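# Load two glove boxes from cart into wall dispenser

## Task

Take both new glove boxes off the cart and place them into the empty slots of the wall-mounted glove dispenser; the cart and the pedal bin are movable. Release the boxes and back the robot away afterward. The task fails if the robot tips over or is left leaning.

## Robot and tools

ROBOT. A Hello Robot Stretch 3: a two-wheeled base (0.33 m long, 0.34 m wide) with a mast carrying a lift, and a single telescoping arm that reaches out to the robot's RIGHT side. The base cannot slide sideways, so moving the gripper forward or back means driving the base. Turns pivot about the point midway between the drive wheels, 0.05 m behind the front edge. With arm retracted and wrist folded, a turn sweeps a 0.28 m radius; an unfolded level wrist reaches past that.

FRAMES. Base frame: origin on the floor between the drive wheels, x forward, y left, z up. hand_pose is reported in this frame at the fingertip contact point. Odometry frame is the base frame at scene start; heading is positive to the left, range -3.142 to 3.142.

execute_actions takes "actions", a list run in order. Each action may have "robot", "steps" (1 to 450 control steps at 30 per second, default 1) and "until". {"steps": n} alone waits. "robot" holds one command, a list (queue) of up to 8 commands and {"pause_s": s} entries (s at most 15), or {"stop": true} to brake everything and clear the queue. A command may contain:
- "base": exactly one of {"translate_m": d} (a straight-line offset in metres from where the base is when the command begins, forward positive, |d| at most 1) or {"rotate_rad": d} (an offset turn in place, counter-clockwise/left positive, |d| at most 3.2).
- "joints": absolute targets by name; unnamed joints keep their goals. lift_m 0 to 1.1 (arm height); arm_m 0 to 0.52 (extension); wrist_yaw_rad -1.345 to 4.42 (0 along the arm, positive toward the front, 3.0 folded over the base); wrist_pitch_rad -1.57 to 0.451 (negative tips fingers down); wrist_roll_rad -2.911 to 2.911; gripper_m -0.089 to 0.179 (bigger is wider; the real fingertip gap is about 0.007 smaller when nearly shut, 0.025 smaller when fully open); head_pan_rad -3.953 to 1.73 (positive left, -1.57 looks along the arm); head_tilt_rad -1.53 to 0.419 (negative down).
- "contact_limits": {"arm_m": effort %} (1 to 100) at which the arm's move halts with contact_stop; lower is gentler, too low stops immediately.
Motions in one command begin together and keep running across later actions and your thinking. A new command overrides at once and discards an older queue. Queue items wait until the previous one finishes "done" (or off_target for base/gripper); otherwise later items are dropped.

"until" ends an action early. {"robot": {"status": "ended"}} fires when nothing says moving and no queue runs (or immediately if the command was refused). Other fields compare like {"lift_m": [">", 0.3]} or statuses like "base_status": ["!=", "moving"]; {"any": {"status": "ended"}} fires when any one motion ends. Readings compare at three decimals, base offsets at four. Never wait for a reading with "=".



RESULTS. Each result is one snapshot plus one image per camera. base_status shows progress (moved of goal); joint_status per joint: moving, done, off_target, contact_stop, time_out, stopped, not_commanded, torque_fault. refusals, queue (idle/running/done/dropped/stopped) and queue_left track commands; "refused:"/"dropped:" lines explain why, counting from 0. on_its_own reports goals the robot changed, slack or switched-off joints, motors loaded at rest, and tilt of 3 degrees or more. base_tilt (degrees, forward/right positive) has a fixed offset up to about 4. motor_effort is in percent, positive toward higher values, peak in brackets. lidar_m gives 12 sectors of 30 degrees counter-clockwise from straight ahead (4th left, 7th back, 10th right) at 0.17 m height. wrist_depth_mm and head_depth_mm are 7x7 median-depth grids.

SPEED. Full base speed (0.30 m/s, 1.9 rad/s) only when stowed: lift_m under 0.30, arm_m under 0.03, wrist_yaw_rad over 2.54; otherwise 0.10 m/s and 0.63 rad/s.

GRIPPING. Close to a value below the box width to grasp; to release, open at least 0.02 past where the fingers met it. Readings and "done" do not confirm a grasp; check cameras. Over-squeezing lets the stall guard weaken the grip.

SAFETY. Fold or unfold the wrist only with lift_m 0.32 to 0.95, wrist_pitch_rad -0.4, roll near 0; after folding, lift may go to 0.25. With yaw below -0.4 keep pitch at -0.5 or lower. Pushing against something rigid with the gripper above about 0.45 m can tip the robot, as can a second push after contact_stop, driving while holding or pushing something fixed, or snagging furniture (worst when reversing). If tilting, undo the last move in small steps, pull the gripper free, and lower lift to about 0.2 if needed. Arm and lift go slack after contact_stop. Wrist servos overloaded for several seconds shut off for 10 s (torque_fault). Avoid drops, slams and hard hits. Loose items may be nudged occasionally. Before finishing, let every motion end, open the gripper, and back away.

Each tool is called in YAML: its name, and indented under it one key for each argument.

## Session

execute_actions:
  actions: []

Scene clock: 0.00 s.
robot.base_odometry: x=+0.000 y=+0.000 heading=+0.000 (m, m, rad; robot's odometry frame)
robot.turned_by_wheels: +0.000 (rad since the last result)
robot.turned_by_imu: +0.000 (rad since the last result)
robot.base_tilt: forward=-2.2 right=-2.3 (deg)
robot.lidar_m: 1.76 1.69 2.47 2.47 2.41 1.39 1.38 1.54 1.84 1.83 2.11 1.78
robot.head_depth_mm: 1681 1670 1666 1643 1657 1633 1628 / 1723 1719 1686 1698 1676 1655 1652 / 1764 1749 1730 1710 1684 1698 1687 / 1793 1772 1771 1754 1753 1730 1723 / 1820 1832 1820 1785 1785 1760 1753 / 1854 1852 1852 1827 1813 1823 1784 / 1909 1898 1888 1878 1880 1838 1835
robot.base_status: not_commanded
robot.joint_positions: lift_m=+0.365 arm_m=-0.002 wrist_yaw_rad=+2.991 wrist_pitch_rad=-0.545 wrist_roll_rad=+0.001 gripper_m=+0.037 head_pan_rad=+0.003 head_tilt_rad=+0.003
robot.joint_goals: lift_m=+0.365 arm_m=-0.002 wrist_yaw_rad=+2.991 wrist_pitch_rad=-0.545 wrist_roll_rad=+0.001 gripper_m=+0.037 head_pan_rad=+0.003 head_tilt_rad=+0.003
robot.joint_status: lift_m=not_commanded arm_m=not_commanded wrist_yaw_rad=not_commanded wrist_pitch_rad=not_commanded wrist_roll_rad=not_commanded gripper_m=not_commanded head_pan_rad=not_commanded head_tilt_rad=not_commanded
robot.measured_speeds: translate_m=+0.000 rotate_rad=+0.000 lift_m=+0.000 arm_m=+0.000 wrist_yaw_rad=+0.000 wrist_pitch_rad=+0.000 wrist_roll_rad=+0.000 head_pan_rad=+0.000 head_tilt_rad=+0.000
robot: refusals=0 queue=idle queue_left=0
robot.motor_effort: left_wheel=+0 right_wheel=+0 lift_m=+21 arm_m=+0 wrist_yaw_rad=+1 wrist_pitch_rad=+5 wrist_roll_rad=+0 gripper_m=+0 head_pan_rad=+0 head_tilt_rad=+2 (%)
robot.hand_pose: x=+0.0097 y=+0.0615 z=+0.3505 quat_wxyz=(+0.241, +0.693, +0.139, +0.665) (m; robot's base frame)
robot.wrist_depth_mm: - - - - - - - / - - - - - - - / 913 - 932 893 956 963 994 / 714 722 756 770 752 771 818 / 628 621 676 639 645 667 666 / 544 549 - 563 579 559 578 / 488 - - 495 495 499 500
pictures: head_camera (sideways: a quarter turn clockwise sets it upright), nav_camera (sideways: a quarter turn counterclockwise sets it upright), wrist_camera
Images, in order (width x height): head_camera 896x504, nav_camera 672x504, wrist_camera 644x364.

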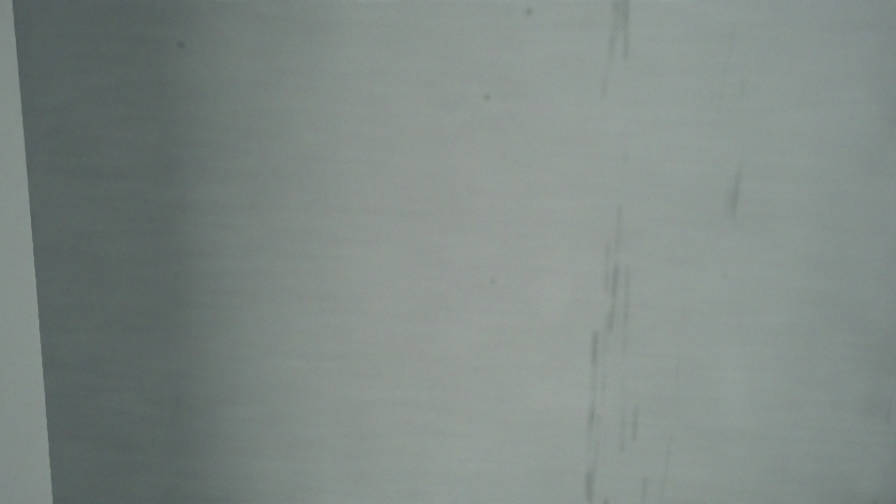

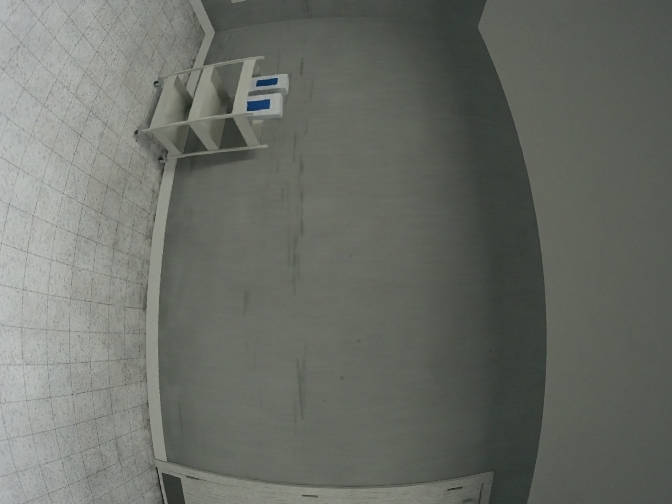

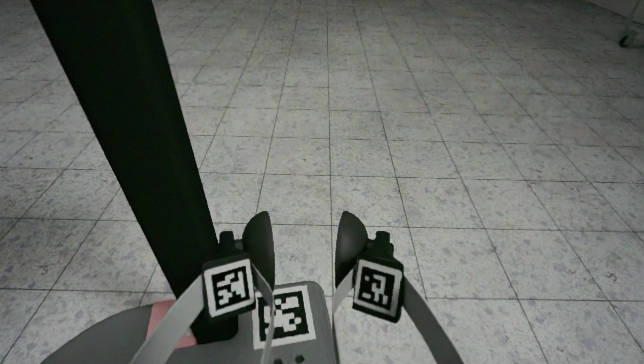

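execute_actions:
  actions:
    - {"robot":{"joints":{"head_pan_rad":0.9,"head_tilt_rad":-0.4}},"steps":100,"until":{"robot":{"status":"ended"}}}

execute_actions:
  actions:
    - {"robot":{"joints":{"head_pan_rad":-1.8,"head_tilt_rad":-0.3}},"steps":150,"until":{"robot":{"status":"ended"}}}

Scene clock: 1.20 s.
robot.base_odometry: x=+0.000 y=+0.000 heading=+0.000 (m, m, rad; robot's odometry frame)
robot.turned_by_wheels: +0.000 (rad since the last result)
robot.turned_by_imu: +0.000 (rad since the last result)
robot.base_tilt: forward=-2.2 right=-2.3 (deg)
robot.lidar_m: 1.77 1.70 2.48 2.47 2.40 1.39 1.38 1.54 1.84 1.83 2.11 1.77
robot.head_depth_mm: 2223 2315 2382 2131 2069 1865 1511 / 2559 2623 2712 2815 2376 1877 1514 / 2527 2697 2954 3053 2470 1848 1496 / 2412 2561 2751 2956 2461 1860 1490 / 2325 2436 2613 2782 2426 1845 1480 / 2222 2347 2472 2677 2397 1805 1479 / 2127 2245 2368 2528 2397 1837 1483
robot.base_status: not_commanded
robot.joint_positions: lift_m=+0.365 arm_m=-0.002 wrist_yaw_rad=+2.991 wrist_pitch_rad=-0.545 wrist_roll_rad=+0.001 gripper_m=+0.037 head_pan_rad=+0.893 head_tilt_rad=-0.395
robot.joint_goals: lift_m=+0.365 arm_m=-0.002 wrist_yaw_rad=+2.991 wrist_pitch_rad=-0.545 wrist_roll_rad=+0.001 gripper_m=+0.037 head_pan_rad=+0.900 head_tilt_rad=-0.400
robot.joint_status: lift_m=not_commanded arm_m=not_commanded wrist_yaw_rad=not_commanded wrist_pitch_rad=not_commanded wrist_roll_rad=not_commanded gripper_m=not_commanded head_pan_rad=done head_tilt_rad=done
robot.measured_speeds: translate_m=+0.000 rotate_rad=+0.000 lift_m=+0.000 arm_m=+0.000 wrist_yaw_rad=+0.000 wrist_pitch_rad=+0.000 wrist_roll_rad=+0.000 head_pan_rad=+0.000 head_tilt_rad=+0.000
robot: refusals=0 queue=done queue_left=0
robot.motor_effort: left_wheel=+0(0) right_wheel=+1(0) lift_m=+21(21) arm_m=+0(0) wrist_yaw_rad=+0(0) wrist_pitch_rad=+5(5) wrist_roll_rad=+0(0) gripper_m=+1(0) head_pan_rad=+5(58) head_tilt_rad=-4(36) (%)
robot.hand_pose: x=+0.0097 y=+0.0615 z=+0.3505 quat_wxyz=(+0.241, +0.693, +0.139, +0.665) (m; robot's base frame)
robot.wrist_depth_mm: - - - - - - - / - - - - - - - / 896 - 902 925 939 947 - / 735 728 758 757 754 772 773 / 623 618 683 649 643 666 659 / 539 541 - 574 551 570 575 / 487 - - 487 497 508 501
pictures: head_camera (sideways: a quarter turn clockwise sets it upright), nav_camera (sideways: a quarter turn counterclockwise sets it upright), wrist_camera
camera_calibration (this result's frames):
head_camera: T_world_to_cam=[[-0.194077, -0.314116, -0.929336, 1.23421], [-0.790482, 0.61108, -0.0414656, 0.0613123], [0.580924, 0.726576, -0.3669, 0.431912], [0, 0, 0, 1]] pos_world=[0.0370911, 0.0364029, 1.30801]
nav_camera: T_world_to_cam=[[0.293397, 0.315356, 0.902479, -1.13415], [0.787181, -0.615366, -0.0408847, 0.104183], [0.542461, 0.72241, -0.428789, 0.504393], [0, 0, 0, 1]] pos_world=[-0.0228682, 0.0573936, 1.24408]
wrist_camera: T_world_to_cam=[[0.985936, -0.16619, 0.0176391, -0.00782035], [-0.097139, -0.655753, -0.7487, 0.337194], [0.135993, 0.736457, -0.662674, 0.356053], [0, 0, 0, 1]] pos_world=[-0.00795563, -0.0424014, 0.488542]
Images, in order (width x height): head_camera 896x504, nav_camera 672x504, wrist_camera 644x364.

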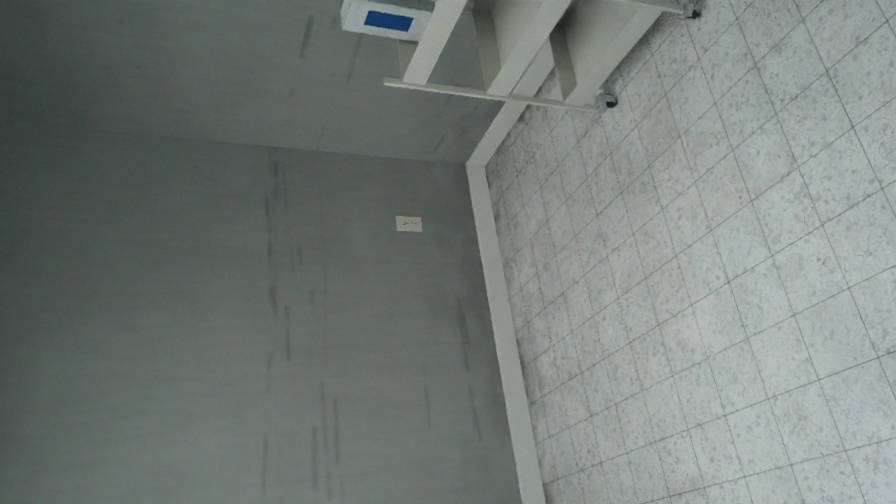

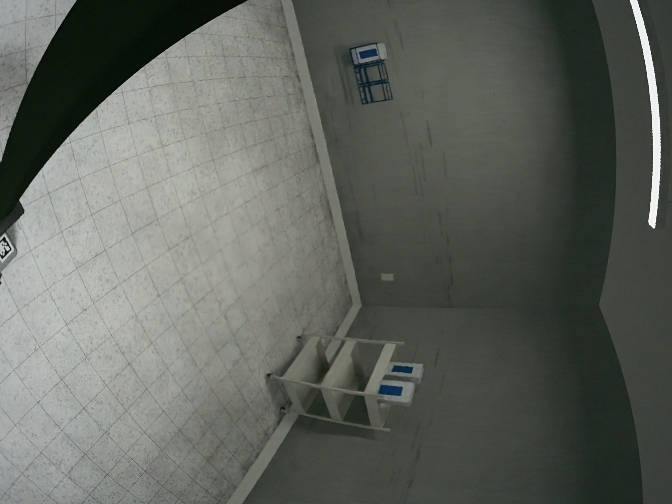

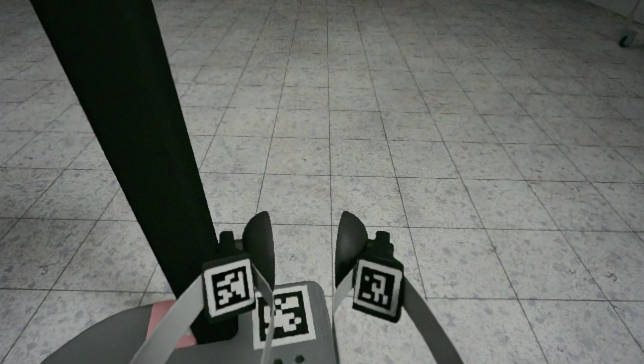

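Scene clock: 3.03 s.
robot.base_odometry: x=+0.000 y=+0.000 heading=+0.000 (m, m, rad; robot's odometry frame)
robot.turned_by_wheels: +0.000 (rad since the last result)
robot.turned_by_imu: -0.001 (rad since the last result)
robot.base_tilt: forward=-2.2 right=-2.2 (deg)
robot.lidar_m: 1.77 1.70 2.48 2.47 2.41 1.38 1.38 1.54 1.84 1.83 2.11 1.77
robot.head_depth_mm: 2021 2131 2224 2365 2056 2055 1661 / 2039 2134 2235 2339 2363 2081 1647 / 1612 1703 1789 1904 2407 2066 1633 / 1604 1687 1764 1857 1961 2016 1618 / 1607 1685 1770 1877 1974 2048 1600 / 1597 1693 1772 1843 1960 2022 1610 / 1606 1664 1765 1871 1968 2032 1603
robot.base_status: not_commanded
robot.joint_positions: lift_m=+0.365 arm_m=-0.002 wrist_yaw_rad=+2.991 wrist_pitch_rad=-0.545 wrist_roll_rad=+0.001 gripper_m=+0.037 head_pan_rad=-1.793 head_tilt_rad=-0.310
robot.joint_goals: lift_m=+0.365 arm_m=-0.002 wrist_yaw_rad=+2.991 wrist_pitch_rad=-0.545 wrist_roll_rad=+0.001 gripper_m=+0.037 head_pan_rad=-1.800 head_tilt_rad=-0.300
robot.joint_status: lift_m=not_commanded arm_m=not_commanded wrist_yaw_rad=not_commanded wrist_pitch_rad=not_commanded wrist_roll_rad=not_commanded gripper_m=not_commanded head_pan_rad=done head_tilt_rad=done
robot.measured_speeds: translate_m=+0.000 rotate_rad=+0.000 lift_m=+0.000 arm_m=+0.000 wrist_yaw_rad=+0.000 wrist_pitch_rad=+0.000 wrist_roll_rad=+0.000 head_pan_rad=+0.000 head_tilt_rad=+0.000
robot: refusals=0 queue=done queue_left=0
robot.motor_effort: left_wheel=+0(1) right_wheel=+1(1) lift_m=+21(21) arm_m=+0(0) wrist_yaw_rad=+0(0) wrist_pitch_rad=+5(4) wrist_roll_rad=+0(0) gripper_m=+0(0) head_pan_rad=-6(59) head_tilt_rad=+6(19) (%)
robot.hand_pose: x=+0.0097 y=+0.0615 z=+0.3505 quat_wxyz=(+0.241, +0.693, +0.139, +0.665) (m; robot's base frame)
robot.wrist_depth_mm: - - - - - - - / - - - - - - - / 878 - 906 915 932 972 975 / 711 742 758 751 756 792 795 / 630 639 674 651 647 646 673 / 546 541 - 569 574 563 573 / 477 - - 491 490 500 499
pictures: head_camera (sideways: a quarter turn clockwise sets it upright), nav_camera (sideways: a quarter turn counterclockwise sets it upright), wrist_camera
camera_calibration (this result's frames):
head_camera: T_world_to_cam=[[0.0183009, 0.289518, -0.956998, 1.26904], [0.978033, -0.203968, -0.0430026, 0.0525299], [-0.207646, -0.935188, -0.286891, 0.332596], [0, 0, 0, 1]] pos_world=[-0.00553812, -0.0456546, 1.31214]
nav_camera: T_world_to_cam=[[-0.107374, -0.336369, 0.935589, -1.17491], [-0.978494, 0.202454, -0.03951, 0.113169], [-0.176124, -0.919711, -0.350873, 0.407382], [0, 0, 0, 1]] pos_world=[0.0563303, -0.0434419, 1.24665]
wrist_camera: T_world_to_cam=[[0.985936, -0.16619, 0.017639, -0.00782032], [-0.0971391, -0.655753, -0.7487, 0.337194], [0.135993, 0.736457, -0.662674, 0.356053], [0, 0, 0, 1]] pos_world=[-0.00795563, -0.0424014, 0.488542]
Images, in order (width x height): head_camera 896x504, nav_camera 672x504, wrist_camera 644x364.

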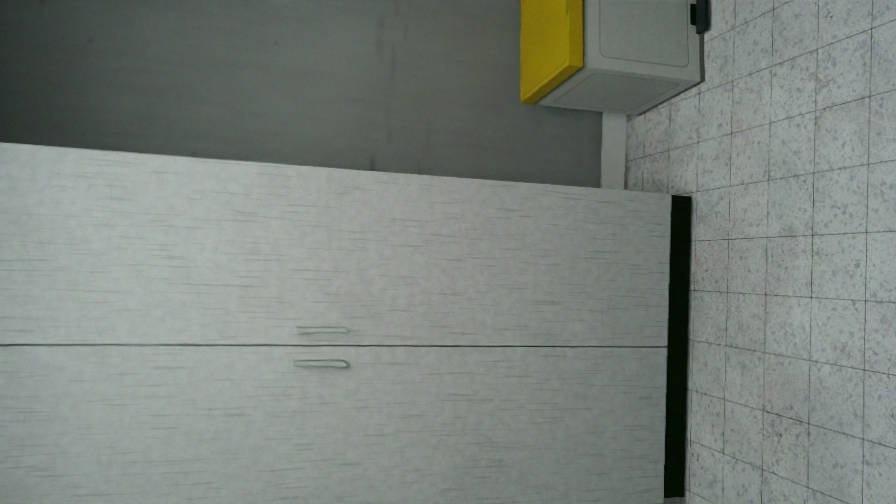

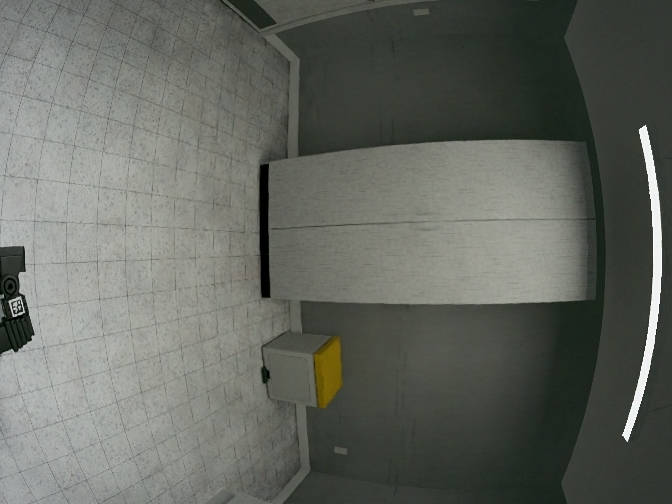

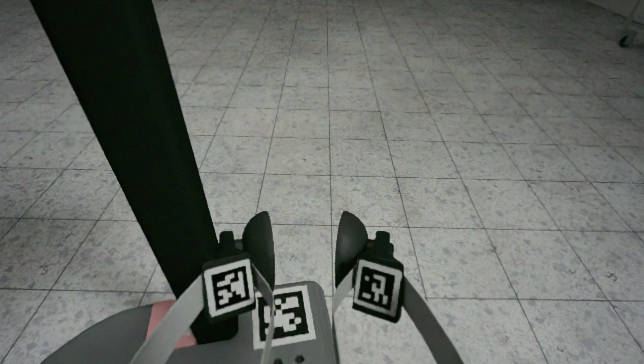

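execute_actions:
  actions:
    - {"robot":{"joints":{"head_pan_rad":1.65,"head_tilt_rad":-0.1}},"steps":150,"until":{"robot":{"status":"ended"}}}

execute_actions:
  actions:
    - {"robot":{"joints":{"head_pan_rad":0.6,"head_tilt_rad":-0.3}},"steps":150,"until":{"robot":{"status":"ended"}}}

Scene clock: 5.37 s.
robot.base_odometry: x=+0.000 y=+0.000 heading=+0.000 (m, m, rad; robot's odometry frame)
robot.turned_by_wheels: +0.000 (rad since the last result)
robot.turned_by_imu: -0.001 (rad since the last result)
robot.base_tilt: forward=-2.2 right=-2.3 (deg)
robot.lidar_m: 1.77 1.70 2.48 2.47 2.42 1.38 1.38 1.54 1.83 1.83 2.11 1.77
robot.head_depth_mm: 2252 2296 2290 2314 2382 2374 2121 / - 2334 2357 2396 2425 2477 2122 / - 2406 2413 2450 2419 2527 2090 / - 2481 2495 2558 2563 2610 2076 / - 2537 2586 2627 2612 2646 2071 / - 2624 2657 2698 2675 2691 2072 / - 2660 2760 2757 2823 2801 2031
robot.base_status: not_commanded
robot.joint_positions: lift_m=+0.365 arm_m=-0.002 wrist_yaw_rad=+2.991 wrist_pitch_rad=-0.545 wrist_roll_rad=+0.001 gripper_m=+0.037 head_pan_rad=+1.643 head_tilt_rad=-0.112
robot.joint_goals: lift_m=+0.365 arm_m=-0.002 wrist_yaw_rad=+2.991 wrist_pitch_rad=-0.545 wrist_roll_rad=+0.001 gripper_m=+0.037 head_pan_rad=+1.650 head_tilt_rad=-0.100
robot.joint_status: lift_m=not_commanded arm_m=not_commanded wrist_yaw_rad=not_commanded wrist_pitch_rad=not_commanded wrist_roll_rad=not_commanded gripper_m=not_commanded head_pan_rad=done head_tilt_rad=done
robot.measured_speeds: translate_m=+0.000 rotate_rad=+0.000 lift_m=+0.000 arm_m=+0.000 wrist_yaw_rad=+0.000 wrist_pitch_rad=+0.000 wrist_roll_rad=+0.000 head_pan_rad=+0.000 head_tilt_rad=+0.000
robot: refusals=0 queue=done queue_left=0
robot.motor_effort: left_wheel=+0(0) right_wheel=+0(1) lift_m=+21(21) arm_m=+0(0) wrist_yaw_rad=+0(0) wrist_pitch_rad=+5(5) wrist_roll_rad=+0(0) gripper_m=+0(1) head_pan_rad=+4(59) head_tilt_rad=+7(29) (%)
robot.hand_pose: x=+0.0097 y=+0.0615 z=+0.3505 quat_wxyz=(+0.241, +0.693, +0.139, +0.665) (m; robot's base frame)
robot.wrist_depth_mm: - - - - - - - / - - - - - - - / 906 - 908 934 957 939 996 / 728 721 765 743 755 782 794 / 618 632 679 645 651 643 670 / 552 549 - 574 572 572 574 / 495 - - 488 486 498 509
pictures: head_camera (sideways: a quarter turn clockwise sets it upright), nav_camera (sideways: a quarter turn counterclockwise sets it upright), wrist_camera
camera_calibration (this result's frames):
head_camera: T_world_to_cam=[[0.0524413, -0.0893047, -0.994623, 1.31806], [-0.995811, -0.0793858, -0.0453761, 0.0676718], [-0.0749066, 0.992836, -0.0930936, 0.0795327], [0, 0, 0, 1]] pos_world=[0.00422489, 0.0441185, 1.32145]
nav_camera: T_world_to_cam=[[0.019027, 0.162878, 0.986463, -1.24216], [0.994651, 0.0971061, -0.0352184, 0.0955551], [-0.101528, 0.981856, -0.160159, 0.158703], [0, 0, 0, 1]] pos_world=[-0.0552964, 0.0372178, 1.25413]
wrist_camera: T_world_to_cam=[[0.985936, -0.166189, 0.0176389, -0.00782026], [-0.0971391, -0.655753, -0.7487, 0.337194], [0.135993, 0.736457, -0.662674, 0.356053], [0, 0, 0, 1]] pos_world=[-0.00795565, -0.0424014, 0.488542]
Images, in order (width x height): head_camera 896x504, nav_camera 672x504, wrist_camera 644x364.

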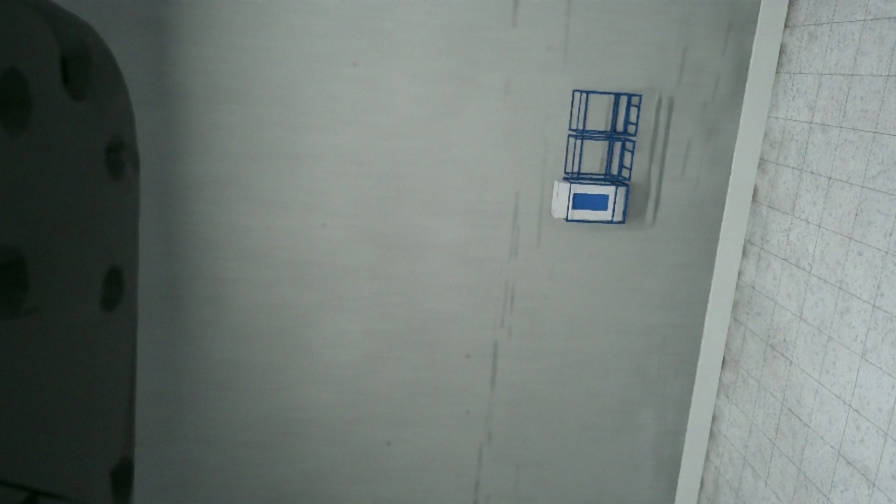

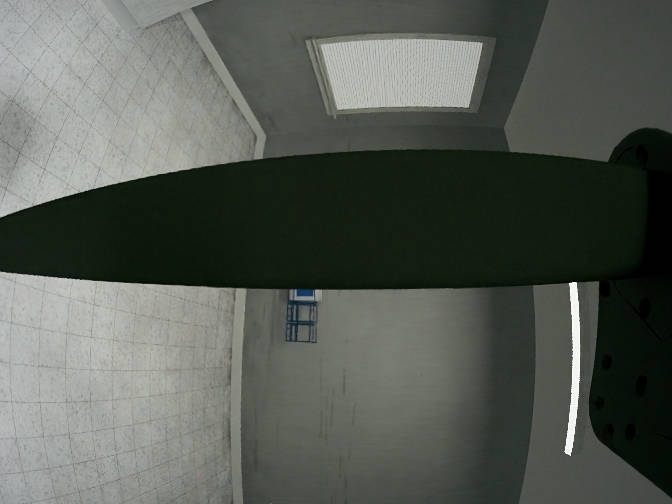

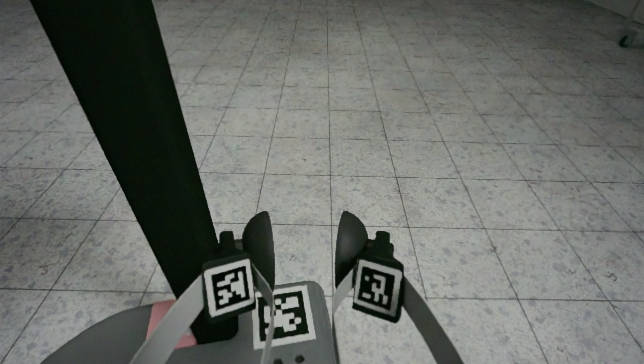

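Scene clock: 6.47 s.
robot.base_odometry: x=+0.000 y=+0.000 heading=+0.000 (m, m, rad; robot's odometry frame)
robot.turned_by_wheels: +0.000 (rad since the last result)
robot.turned_by_imu: +0.000 (rad since the last result)
robot.base_tilt: forward=-2.2 right=-2.2 (deg)
robot.lidar_m: 1.77 1.70 2.48 2.47 2.40 1.39 1.38 1.54 1.84 1.83 2.11 1.77
robot.head_depth_mm: 1753 1815 1870 1944 1998 2020 1685 / 1924 1988 2055 2050 2159 2094 1657 / 2089 2153 2200 1848 2209 2049 1641 / 2294 2382 2497 2464 2291 2087 1643 / 2542 2678 2797 2941 2866 2085 1642 / 2546 2718 2789 2945 2904 2077 1623 / 2380 2468 2567 2716 2751 2082 1626
robot.base_status: not_commanded
robot.joint_positions: lift_m=+0.365 arm_m=-0.002 wrist_yaw_rad=+2.991 wrist_pitch_rad=-0.545 wrist_roll_rad=+0.001 gripper_m=+0.037 head_pan_rad=+0.607 head_tilt_rad=-0.296
robot.joint_goals: lift_m=+0.365 arm_m=-0.002 wrist_yaw_rad=+2.991 wrist_pitch_rad=-0.545 wrist_roll_rad=+0.001 gripper_m=+0.037 head_pan_rad=+0.600 head_tilt_rad=-0.300
robot.joint_status: lift_m=not_commanded arm_m=not_commanded wrist_yaw_rad=not_commanded wrist_pitch_rad=not_commanded wrist_roll_rad=not_commanded gripper_m=not_commanded head_pan_rad=done head_tilt_rad=done
robot.measured_speeds: translate_m=+0.000 rotate_rad=+0.000 lift_m=+0.000 arm_m=+0.000 wrist_yaw_rad=+0.000 wrist_pitch_rad=+0.000 wrist_roll_rad=+0.000 head_pan_rad=+0.000 head_tilt_rad=+0.000
robot: refusals=0 queue=done queue_left=0
robot.motor_effort: left_wheel=+0(0) right_wheel=+0(0) lift_m=+21(21) arm_m=+0(0) wrist_yaw_rad=+0(0) wrist_pitch_rad=+5(5) wrist_roll_rad=+0(0) gripper_m=+0(0) head_pan_rad=-6(60) head_tilt_rad=-3(24) (%)
robot.hand_pose: x=+0.0097 y=+0.0615 z=+0.3505 quat_wxyz=(+0.241, +0.693, +0.139, +0.665) (m; robot's base frame)
robot.wrist_depth_mm: - - - - - - - / - - - - - - - / 903 - 918 970 947 930 979 / 727 728 746 768 760 780 772 / 632 635 674 656 642 659 640 / 538 546 - 563 568 563 554 / 494 - - 493 499 505 498
pictures: head_camera (sideways: a quarter turn clockwise sets it upright), nav_camera (sideways: a quarter turn counterclockwise sets it upright), wrist_camera
camera_calibration (this result's frames):
head_camera: T_world_to_cam=[[-0.198011, -0.193452, -0.96092, 1.27548], [-0.582919, 0.81138, -0.0432276, 0.0623455], [0.788034, 0.551579, -0.273429, 0.309002], [0, 0, 0, 1]] pos_world=[0.0453981, 0.0257192, 1.31282]
nav_camera: T_world_to_cam=[[0.29558, 0.168001, 0.94043, -1.18369], [0.585232, -0.809915, -0.0392548, 0.103298], [0.755074, 0.561972, -0.337715, 0.384576], [0, 0, 0, 1]] pos_world=[-0.00096193, 0.0664027, 1.24711]
wrist_camera: T_world_to_cam=[[0.985936, -0.16619, 0.017639, -0.00782031], [-0.0971392, -0.655753, -0.7487, 0.337194], [0.135993, 0.736457, -0.662674, 0.356053], [0, 0, 0, 1]] pos_world=[-0.00795563, -0.0424014, 0.488542]
Images, in order (width x height): head_camera 896x504, nav_camera 672x504, wrist_camera 644x364.

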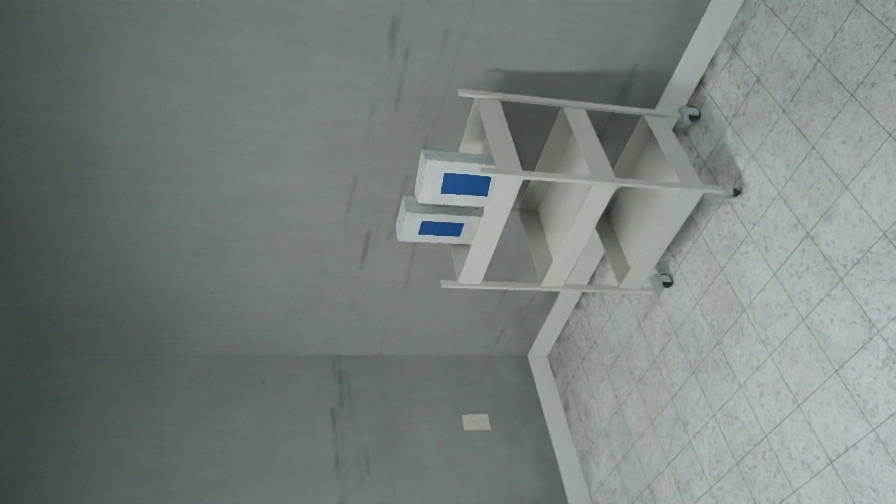

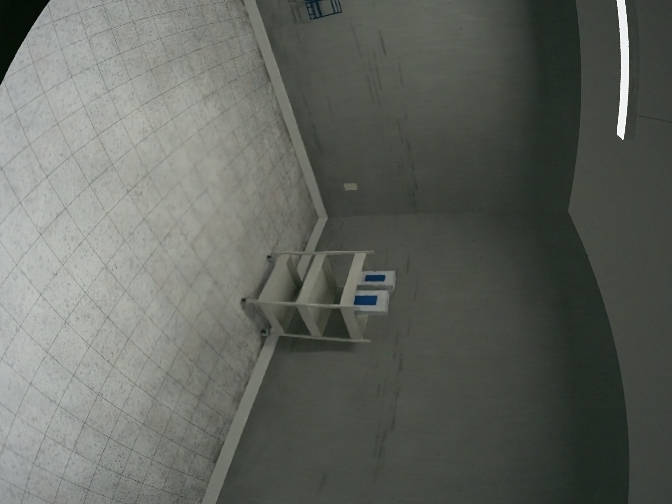

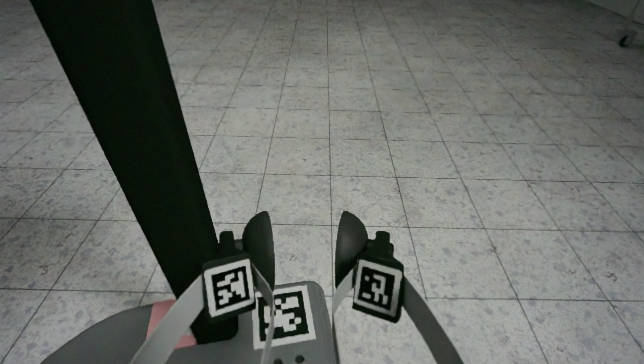

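execute_actions:
  actions:
    - {"robot":[{"joints":{"lift_m":0.27,"head_pan_rad":-0.3,"head_tilt_rad":-0.5}},{"base":{"rotate_rad":0.752}},{"base":{"translate_m":1.0}},{"base":{"translate_m":0.33}},{"base":{"rotate_rad":0.6},"joints":{"head_pan_rad":-1.4}}],"steps":450,"until":{"robot":{"status":"ended"}}}

Scene clock: 20.17 s.
robot.base_odometry: x=+0.971 y=+0.908 heading=+1.352 (m, m, rad; robot's odometry frame)
robot.turned_by_wheels: +1.352 (rad since the last result)
robot.turned_by_imu: +1.327 (rad since the last result)
robot.base_tilt: forward=-2.2 right=-2.3 (deg)
robot.lidar_m: 1.40 1.44 1.95 2.21 2.22 2.98 2.91 1.45 1.04 0.54 0.57 1.37
robot.head_depth_mm: 806 865 937 1018 1113 1228 1329 / 818 876 950 1040 1137 1263 1355 / 830 895 967 1054 972 848 1297 / 846 910 984 1072 711 747 956 / 860 927 1006 1089 951 763 955 / 869 941 1019 1087 864 856 977 / 886 953 1045 1097 877 879 967
robot.base_status: done (rotate_rad +0.5999 of +0.6000)
robot.joint_positions: lift_m=+0.271 arm_m=-0.002 wrist_yaw_rad=+2.991 wrist_pitch_rad=-0.545 wrist_roll_rad=+0.001 gripper_m=+0.037 head_pan_rad=-1.393 head_tilt_rad=-0.495
robot.joint_goals: lift_m=+0.270 arm_m=-0.002 wrist_yaw_rad=+2.991 wrist_pitch_rad=-0.545 wrist_roll_rad=+0.001 gripper_m=+0.037 head_pan_rad=-1.400 head_tilt_rad=-0.500
robot.joint_status: lift_m=done arm_m=not_commanded wrist_yaw_rad=not_commanded wrist_pitch_rad=not_commanded wrist_roll_rad=not_commanded gripper_m=not_commanded head_pan_rad=done head_tilt_rad=done
robot.measured_speeds: translate_m=+0.000 rotate_rad=+0.000 lift_m=+0.000 arm_m=+0.000 wrist_yaw_rad=+0.000 wrist_pitch_rad=+0.000 wrist_roll_rad=+0.000 head_pan_rad=+0.000 head_tilt_rad=+0.000
robot: refusals=0 queue=done queue_left=0
robot.motor_effort: left_wheel=-2(9) right_wheel=+2(7) lift_m=+12(21) arm_m=+0(1) wrist_yaw_rad=+0(0) wrist_pitch_rad=+5(5) wrist_roll_rad=+0(0) gripper_m=+0(0) head_pan_rad=-4(59) head_tilt_rad=-3(26) (%)
robot.hand_pose: x=+0.0097 y=+0.0615 z=+0.2557 quat_wxyz=(+0.242, +0.693, +0.139, +0.665) (m; robot's base frame)
robot.wrist_depth_mm: - - - - - - - / 881 - 963 903 986 963 - / 706 - 724 737 739 764 794 / 578 580 604 616 610 622 634 / 498 514 543 533 522 532 532 / - - - - 459 455 453 / - - - - 395 400 406
pictures: head_camera (sideways: a quarter turn clockwise sets it upright), nav_camera (sideways: a quarter turn counterclockwise sets it upright), wrist_camera
camera_calibration (this result's frames):
head_camera: T_world_to_cam=[[-0.126147, 0.442171, -0.888016, 1.17989], [0.978922, 0.200423, -0.0392639, 0.0476472], [0.160617, -0.874251, -0.458134, 0.553199], [0, 0, 0, 1]] pos_world=[0.013343, -0.0476266, 1.30307]
nav_camera: T_world_to_cam=[[0.0614497, -0.515035, 0.854964, -1.07076], [-0.981449, -0.187038, -0.0421321, 0.116591], [0.18161, -0.836514, -0.516974, 0.62134], [0, 0, 0, 1]] pos_world=[0.0673841, -0.009913, 1.24159]
wrist_camera: T_world_to_cam=[[0.985937, -0.166186, 0.0176432, -0.00615065], [-0.0971686, -0.655945, -0.748528, 0.266104], [0.135968, 0.736287, -0.662868, 0.293285], [0, 0, 0, 1]] pos_world=[-0.00795618, -0.0424148, 0.393704]
Images, in order (width x height): head_camera 896x504, nav_camera 672x504, wrist_camera 644x364.

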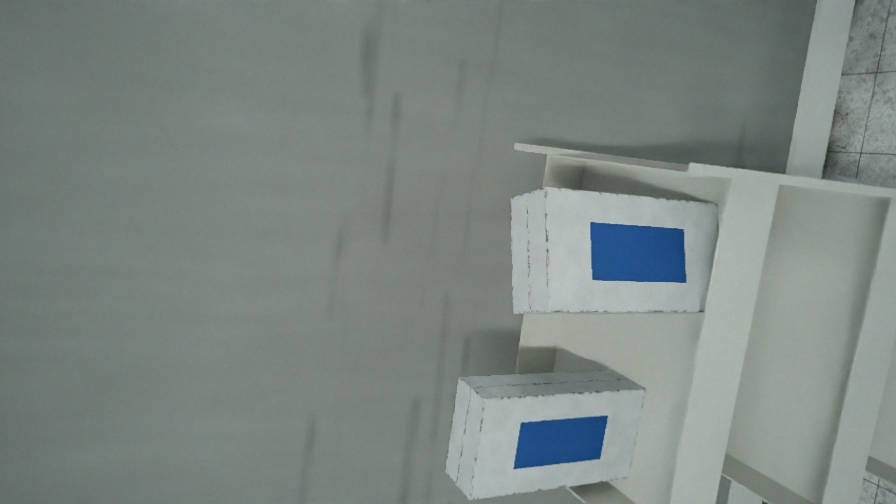

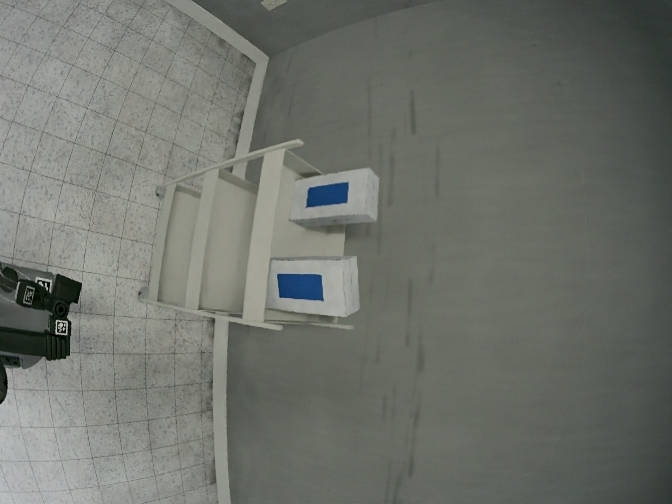

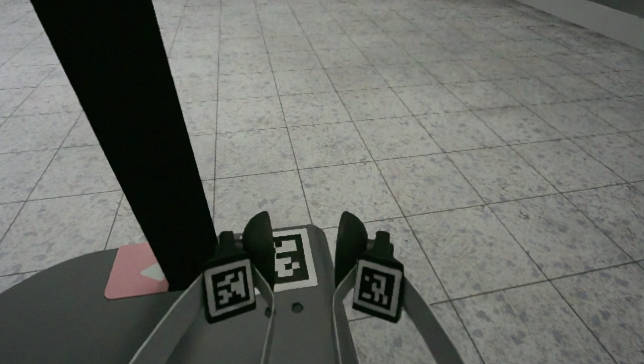

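execute_actions:
  actions:
    - {"robot":[{"joints":{"lift_m":0.8,"wrist_pitch_rad":-0.4}},{"joints":{"wrist_yaw_rad":0.0,"gripper_m":0.179}},{"joints":{"wrist_pitch_rad":0.0,"head_tilt_rad":-0.7,"head_pan_rad":-1.5}}],"steps":450,"until":{"robot":{"status":"ended"}}}

Scene clock: 29.63 s.
robot.base_odometry: x=+0.971 y=+0.908 heading=+1.352 (m, m, rad; robot's odometry frame)
robot.turned_by_wheels: +0.000 (rad since the last result)
robot.turned_by_imu: -0.003 (rad since the last result)
robot.base_tilt: forward=-2.2 right=-2.3 (deg)
robot.lidar_m: 1.40 1.44 1.94 2.21 2.22 2.99 2.91 1.45 1.04 0.54 0.57 1.37
robot.head_depth_mm: 826 918 1028 1170 1334 1436 1295 / 834 926 1038 1182 1389 1469 1274 / 841 930 1051 1192 1394 1517 - / 842 938 1042 768 815 1033 1166 / 850 945 1043 717 790 1027 1163 / 853 954 1069 974 879 1044 1183 / 865 957 840 854 878 1043 1170
robot.base_status: done (rotate_rad +0.5999 of +0.6000)
robot.joint_positions: lift_m=+0.799 arm_m=-0.002 wrist_yaw_rad=+0.003 wrist_pitch_rad=-0.025 wrist_roll_rad=+0.001 gripper_m=+0.179 head_pan_rad=-1.493 head_tilt_rad=-0.691
robot.joint_goals: lift_m=+0.800 arm_m=-0.002 wrist_yaw_rad=+0.000 wrist_pitch_rad=+0.000 wrist_roll_rad=+0.001 gripper_m=+0.179 head_pan_rad=-1.500 head_tilt_rad=-0.700
robot.joint_status: lift_m=done arm_m=not_commanded wrist_yaw_rad=done wrist_pitch_rad=done wrist_roll_rad=not_commanded gripper_m=done head_pan_rad=done head_tilt_rad=done
robot.measured_speeds: translate_m=+0.000 rotate_rad=+0.000 lift_m=+0.000 arm_m=+0.000 wrist_yaw_rad=+0.000 wrist_pitch_rad=+0.000 wrist_roll_rad=+0.000 head_pan_rad=+0.000 head_tilt_rad=+0.000
robot: refusals=0 queue=done queue_left=0
robot.motor_effort: left_wheel=-2(2) right_wheel=+2(2) lift_m=+29(29) arm_m=+0(0) wrist_yaw_rad=-2(1) wrist_pitch_rad=+9(10) wrist_roll_rad=+0(0) gripper_m=+0(85) head_pan_rad=-5(19) head_tilt_rad=-6(28) (%)
robot.hand_pose: x=-0.0206 y=-0.3983 z=+0.9078 quat_wxyz=(+0.707, +0.010, -0.707, -0.008) (m; robot's base frame)
robot.wrist_depth_mm: 667 686 714 694 727 744 745 / 691 704 712 738 740 781 786 / 720 717 763 772 770 789 806 / 453 762 761 786 803 820 852 / 451 373 401 816 823 840 862 / - 376 406 865 871 859 895 / 455 394 411 879 899 878 932
pictures: head_camera (sideways: a quarter turn clockwise sets it upright), nav_camera (sideways: a quarter turn counterclockwise sets it upright), wrist_camera
camera_calibration (this result's frames):
head_camera: T_world_to_cam=[[-0.0942013, 0.616196, -0.781939, 1.04138], [0.993473, 0.10893, -0.0338444, 0.0404935], [0.0643217, -0.780023, -0.622436, 0.767551], [0, 0, 0, 1]] pos_world=[0.00849981, -0.0473969, 1.29342]
nav_camera: T_world_to_cam=[[0.0219665, -0.674677, 0.737786, -0.917764], [-0.995867, -0.07982, -0.0433419, 0.118243], [0.0881318, -0.733785, -0.673642, 0.825721], [0, 0, 0, 1]] pos_world=[0.0651416, -0.00385431, 1.23848]
wrist_camera: T_world_to_cam=[[-0.999786, 0.0193799, 0.0071788, -0.0216427], [-0.00310286, 0.202664, -0.979243, 1.0031], [-0.0204325, -0.979057, -0.20256, -0.0361307], [0, 0, 0, 1]] pos_world=[-0.0192638, -0.238247, 0.975116]
Images, in order (width x height): head_camera 896x504, nav_camera 672x504, wrist_camera 644x364.

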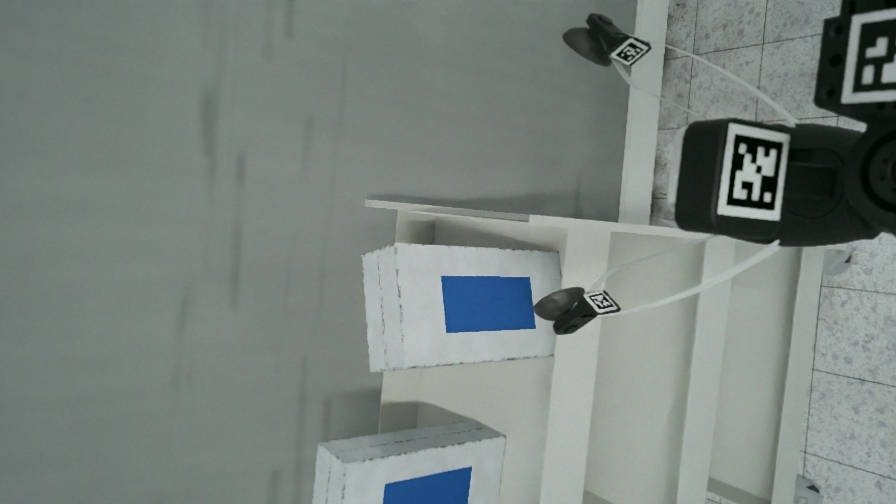

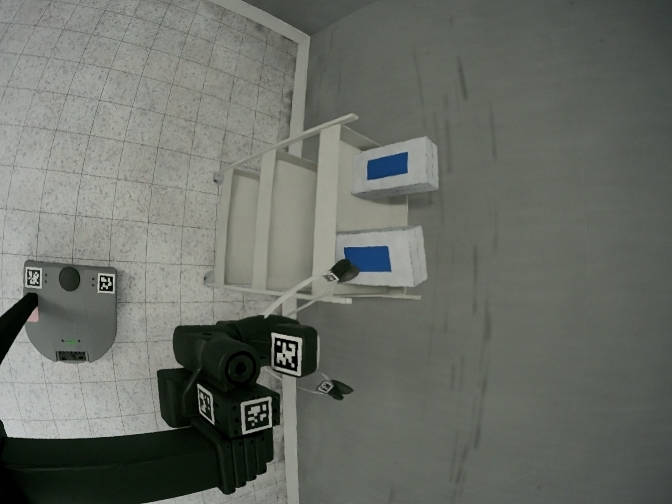

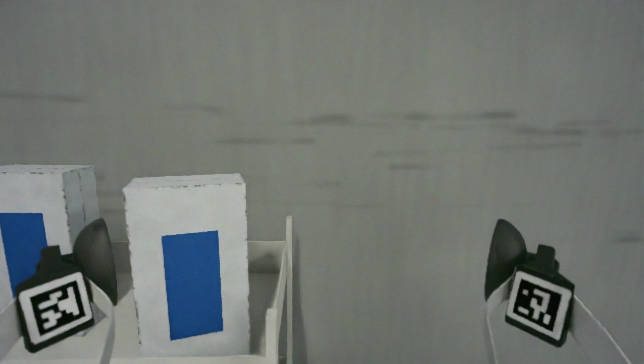

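execute_actions:
  actions:
    - {"robot":[{"base":{"translate_m":0.155},"joints":{"lift_m":0.76}},{"joints":{"arm_m":0.1}}],"steps":450,"until":{"robot":{"status":"ended"}}}

Scene clock: 34.57 s.
robot.base_odometry: x=+1.005 y=+1.060 heading=+1.352 (m, m, rad; robot's odometry frame)
robot.turned_by_wheels: +0.000 (rad since the last result)
robot.turned_by_imu: -0.001 (rad since the last result)
robot.base_tilt: forward=-2.2 right=-2.2 (deg)
robot.lidar_m: 1.24 1.28 1.72 2.73 2.25 2.99 3.05 1.44 0.56 0.55 0.57 1.30
robot.head_depth_mm: 825 914 1021 1170 1360 1468 - / 827 919 1033 737 796 - - / 837 928 1040 702 777 - - / 840 932 1047 985 847 1026 1167 / 848 947 1022 861 862 1033 1160 / 852 945 1014 843 885 1044 1168 / 859 959 1088 1212 858 1377 1220
robot.base_status: done (translate_m +0.1550 of +0.1550)
robot.joint_positions: lift_m=+0.761 arm_m=+0.100 wrist_yaw_rad=+0.002 wrist_pitch_rad=-0.023 wrist_roll_rad=+0.001 gripper_m=+0.179 head_pan_rad=-1.493 head_tilt_rad=-0.691
robot.joint_goals: lift_m=+0.760 arm_m=+0.100 wrist_yaw_rad=+0.000 wrist_pitch_rad=+0.000 wrist_roll_rad=+0.001 gripper_m=+0.179 head_pan_rad=-1.500 head_tilt_rad=-0.700
robot.joint_status: lift_m=done arm_m=done wrist_yaw_rad=done wrist_pitch_rad=done wrist_roll_rad=not_commanded gripper_m=done head_pan_rad=done head_tilt_rad=done
robot.measured_speeds: translate_m=+0.000 rotate_rad=+0.000 lift_m=+0.000 arm_m=+0.000 wrist_yaw_rad=+0.000 wrist_pitch_rad=+0.000 wrist_roll_rad=+0.000 head_pan_rad=+0.000 head_tilt_rad=+0.000
robot: refusals=0 queue=done queue_left=0
robot.motor_effort: left_wheel=-2(3) right_wheel=+2(6) lift_m=+12(29) arm_m=+3(2) wrist_yaw_rad=-2(2) wrist_pitch_rad=+8(8) wrist_roll_rad=+0(0) gripper_m=+1(1) head_pan_rad=-4(6) head_tilt_rad=-6(6) (%)
robot.hand_pose: x=-0.0208 y=-0.5002 z=+0.8692 quat_wxyz=(+0.707, +0.009, -0.707, -0.008) (m; robot's base frame)
robot.wrist_depth_mm: 583 591 614 612 623 649 644 / 598 607 622 630 643 656 663 / 605 625 643 655 666 688 683 / 337 344 652 269 696 702 714 / 350 354 588 273 709 725 747 / - 364 528 284 723 722 763 / 387 379 406 295 393 757 798
pictures: head_camera (sideways: a quarter turn clockwise sets it upright), nav_camera (sideways: a quarter turn counterclockwise sets it upright), wrist_camera
camera_calibration (this result's frames):
head_camera: T_world_to_cam=[[-0.0940813, 0.616489, -0.781722, 1.0411], [0.993497, 0.108714, -0.0338336, 0.0404792], [0.0641262, -0.779822, -0.622708, 0.767907], [0, 0, 0, 1]] pos_world=[0.00848872, -0.0473945, 1.2934]
nav_camera: T_world_to_cam=[[0.0218319, -0.674938, 0.737551, -0.917457], [-0.995886, -0.0795769, -0.0433425, 0.118244], [0.0879455, -0.733571, -0.673899, 0.826057], [0, 0, 0, 1]] pos_world=[0.065139, -0.00384581, 1.23848]
wrist_camera: T_world_to_cam=[[-0.999767, 0.0203886, 0.00714496, -0.0191111], [-0.00289692, 0.201218, -0.979542, 0.985491], [-0.0214091, -0.979334, -0.201112, -0.145152], [0, 0, 0, 1]] pos_world=[-0.0193593, -0.340061, 0.936275]
Images, in order (width x height): head_camera 896x504, nav_camera 672x504, wrist_camera 644x364.

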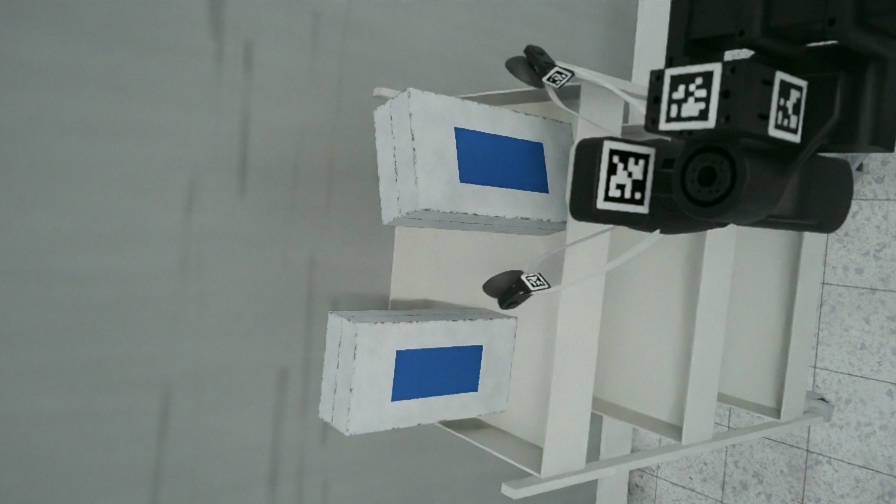

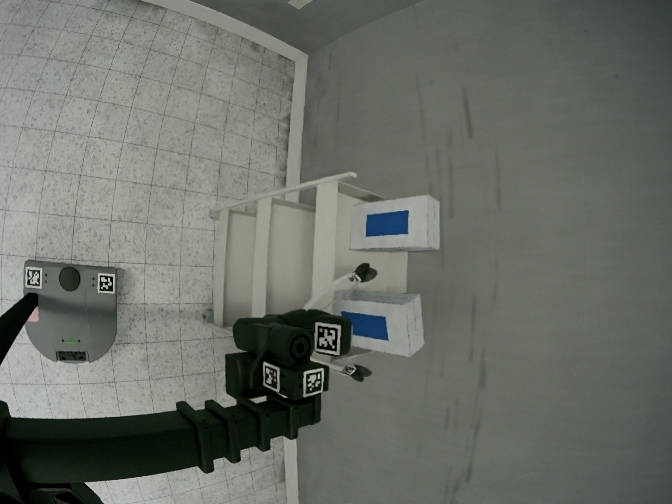

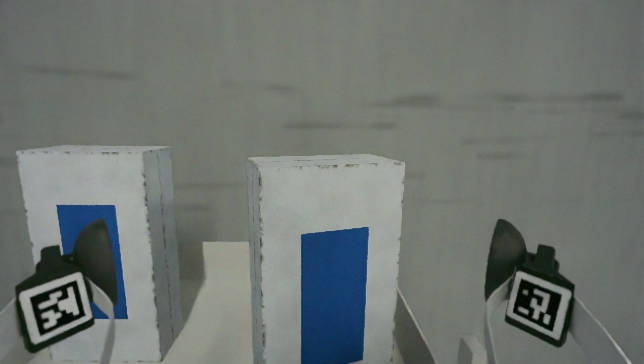

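execute_actions:
  actions:
    - {"robot":[{"joints":{"arm_m":0.26,"lift_m":0.755}}],"steps":450,"until":{"robot":{"status":"ended"}}}

Scene clock: 37.07 s.
robot.base_odometry: x=+1.005 y=+1.060 heading=+1.352 (m, m, rad; robot's odometry frame)
robot.turned_by_wheels: +0.000 (rad since the last result)
robot.turned_by_imu: -0.001 (rad since the last result)
robot.base_tilt: forward=-2.2 right=-2.2 (deg)
robot.lidar_m: 1.24 1.28 1.72 2.73 2.25 2.99 3.04 1.45 0.56 0.55 0.57 1.30
robot.head_depth_mm: 823 912 1021 1143 - - 1230 / 828 922 1012 713 - 1345 1219 / 835 929 1021 691 - 1010 1159 / 843 932 1054 981 867 1028 1171 / 846 933 1026 870 864 1023 1171 / 853 947 1012 842 882 1048 1178 / 859 961 1079 1217 843 1376 1219
robot.base_status: done (translate_m +0.1550 of +0.1550)
robot.joint_positions: lift_m=+0.756 arm_m=+0.260 wrist_yaw_rad=+0.000 wrist_pitch_rad=-0.023 wrist_roll_rad=+0.001 gripper_m=+0.179 head_pan_rad=-1.493 head_tilt_rad=-0.691
robot.joint_goals: lift_m=+0.755 arm_m=+0.260 wrist_yaw_rad=+0.000 wrist_pitch_rad=+0.000 wrist_roll_rad=+0.001 gripper_m=+0.179 head_pan_rad=-1.500 head_tilt_rad=-0.700
robot.joint_status: lift_m=done arm_m=done wrist_yaw_rad=done wrist_pitch_rad=done wrist_roll_rad=not_commanded gripper_m=done head_pan_rad=done head_tilt_rad=done
robot.measured_speeds: translate_m=+0.000 rotate_rad=+0.000 lift_m=+0.000 arm_m=+0.000 wrist_yaw_rad=+0.000 wrist_pitch_rad=+0.000 wrist_roll_rad=+0.000 head_pan_rad=+0.000 head_tilt_rad=+0.000
robot: refusals=0 queue=done queue_left=0
robot.motor_effort: left_wheel=-2(2) right_wheel=+2(3) lift_m=+12(12) arm_m=+4(7) wrist_yaw_rad=+0(2) wrist_pitch_rad=+8(8) wrist_roll_rad=+0(0) gripper_m=+0(0) head_pan_rad=-5(4) head_tilt_rad=-6(6) (%)
robot.hand_pose: x=-0.0214 y=-0.6602 z=+0.8643 quat_wxyz=(+0.707, +0.008, -0.707, -0.008) (m; robot's base frame)
robot.wrist_depth_mm: 430 441 455 459 467 479 481 / 447 456 468 475 491 497 500 / 457 468 484 489 499 509 524 / 226 477 482 169 169 529 537 / 222 497 105 116 129 143 554 / - 513 107 118 132 144 594 / 233 397 109 122 136 575 601
pictures: head_camera (sideways: a quarter turn clockwise sets it upright), nav_camera (sideways: a quarter turn counterclockwise sets it upright), wrist_camera
camera_calibration (this result's frames):
head_camera: T_world_to_cam=[[-0.094047, 0.61657, -0.781663, 1.04102], [0.993504, 0.108653, -0.0338306, 0.0404753], [0.0640708, -0.779767, -0.622783, 0.768005], [0, 0, 0, 1]] pos_world=[0.00848558, -0.0473938, 1.29339]
nav_camera: T_world_to_cam=[[0.0217935, -0.67501, 0.737487, -0.917373], [-0.995892, -0.0795079, -0.0433427, 0.118244], [0.0878928, -0.733512, -0.673969, 0.826149], [0, 0, 0, 1]] pos_world=[0.0651383, -0.0038436, 1.23847]
wrist_camera: T_world_to_cam=[[-0.999719, 0.0225853, 0.007141, -0.0149206], [-0.00245806, 0.200926, -0.979603, 1.01274], [-0.0235595, -0.979346, -0.200814, -0.303133], [0, 0, 0, 1]] pos_world=[-0.0195687, -0.50002, 0.931312]
Images, in order (width x height): head_camera 896x504, nav_camera 672x504, wrist_camera 644x364.

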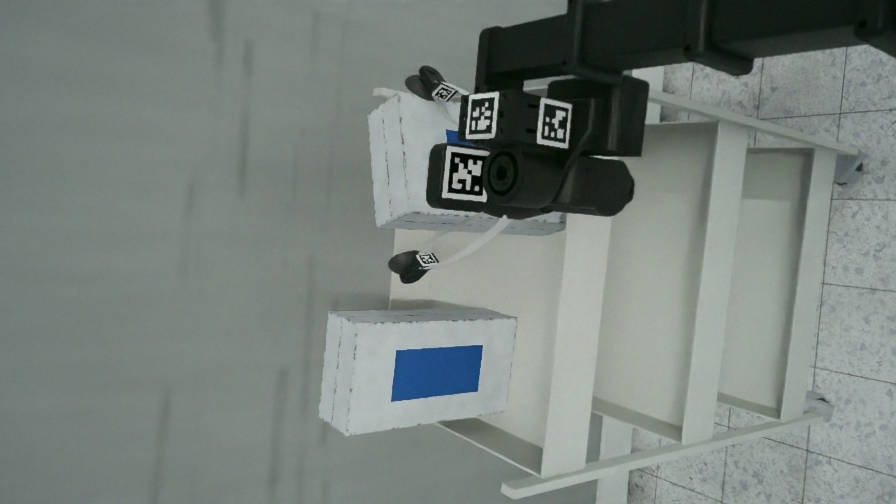

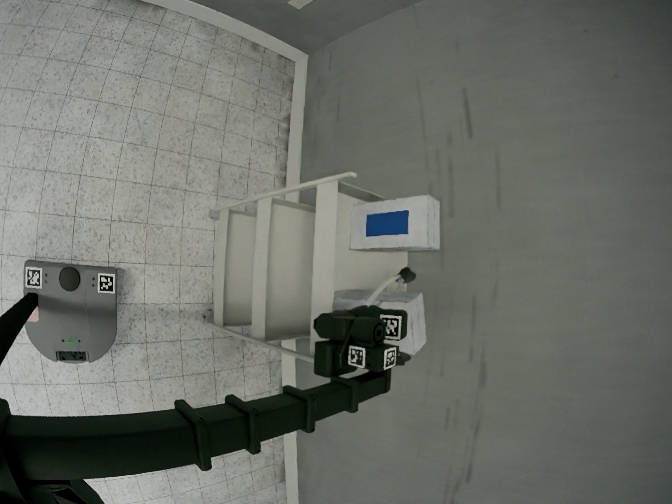

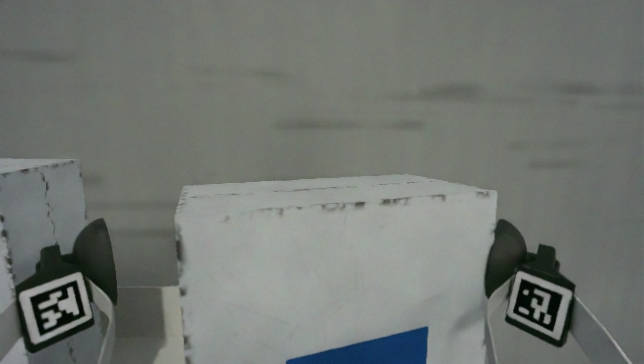

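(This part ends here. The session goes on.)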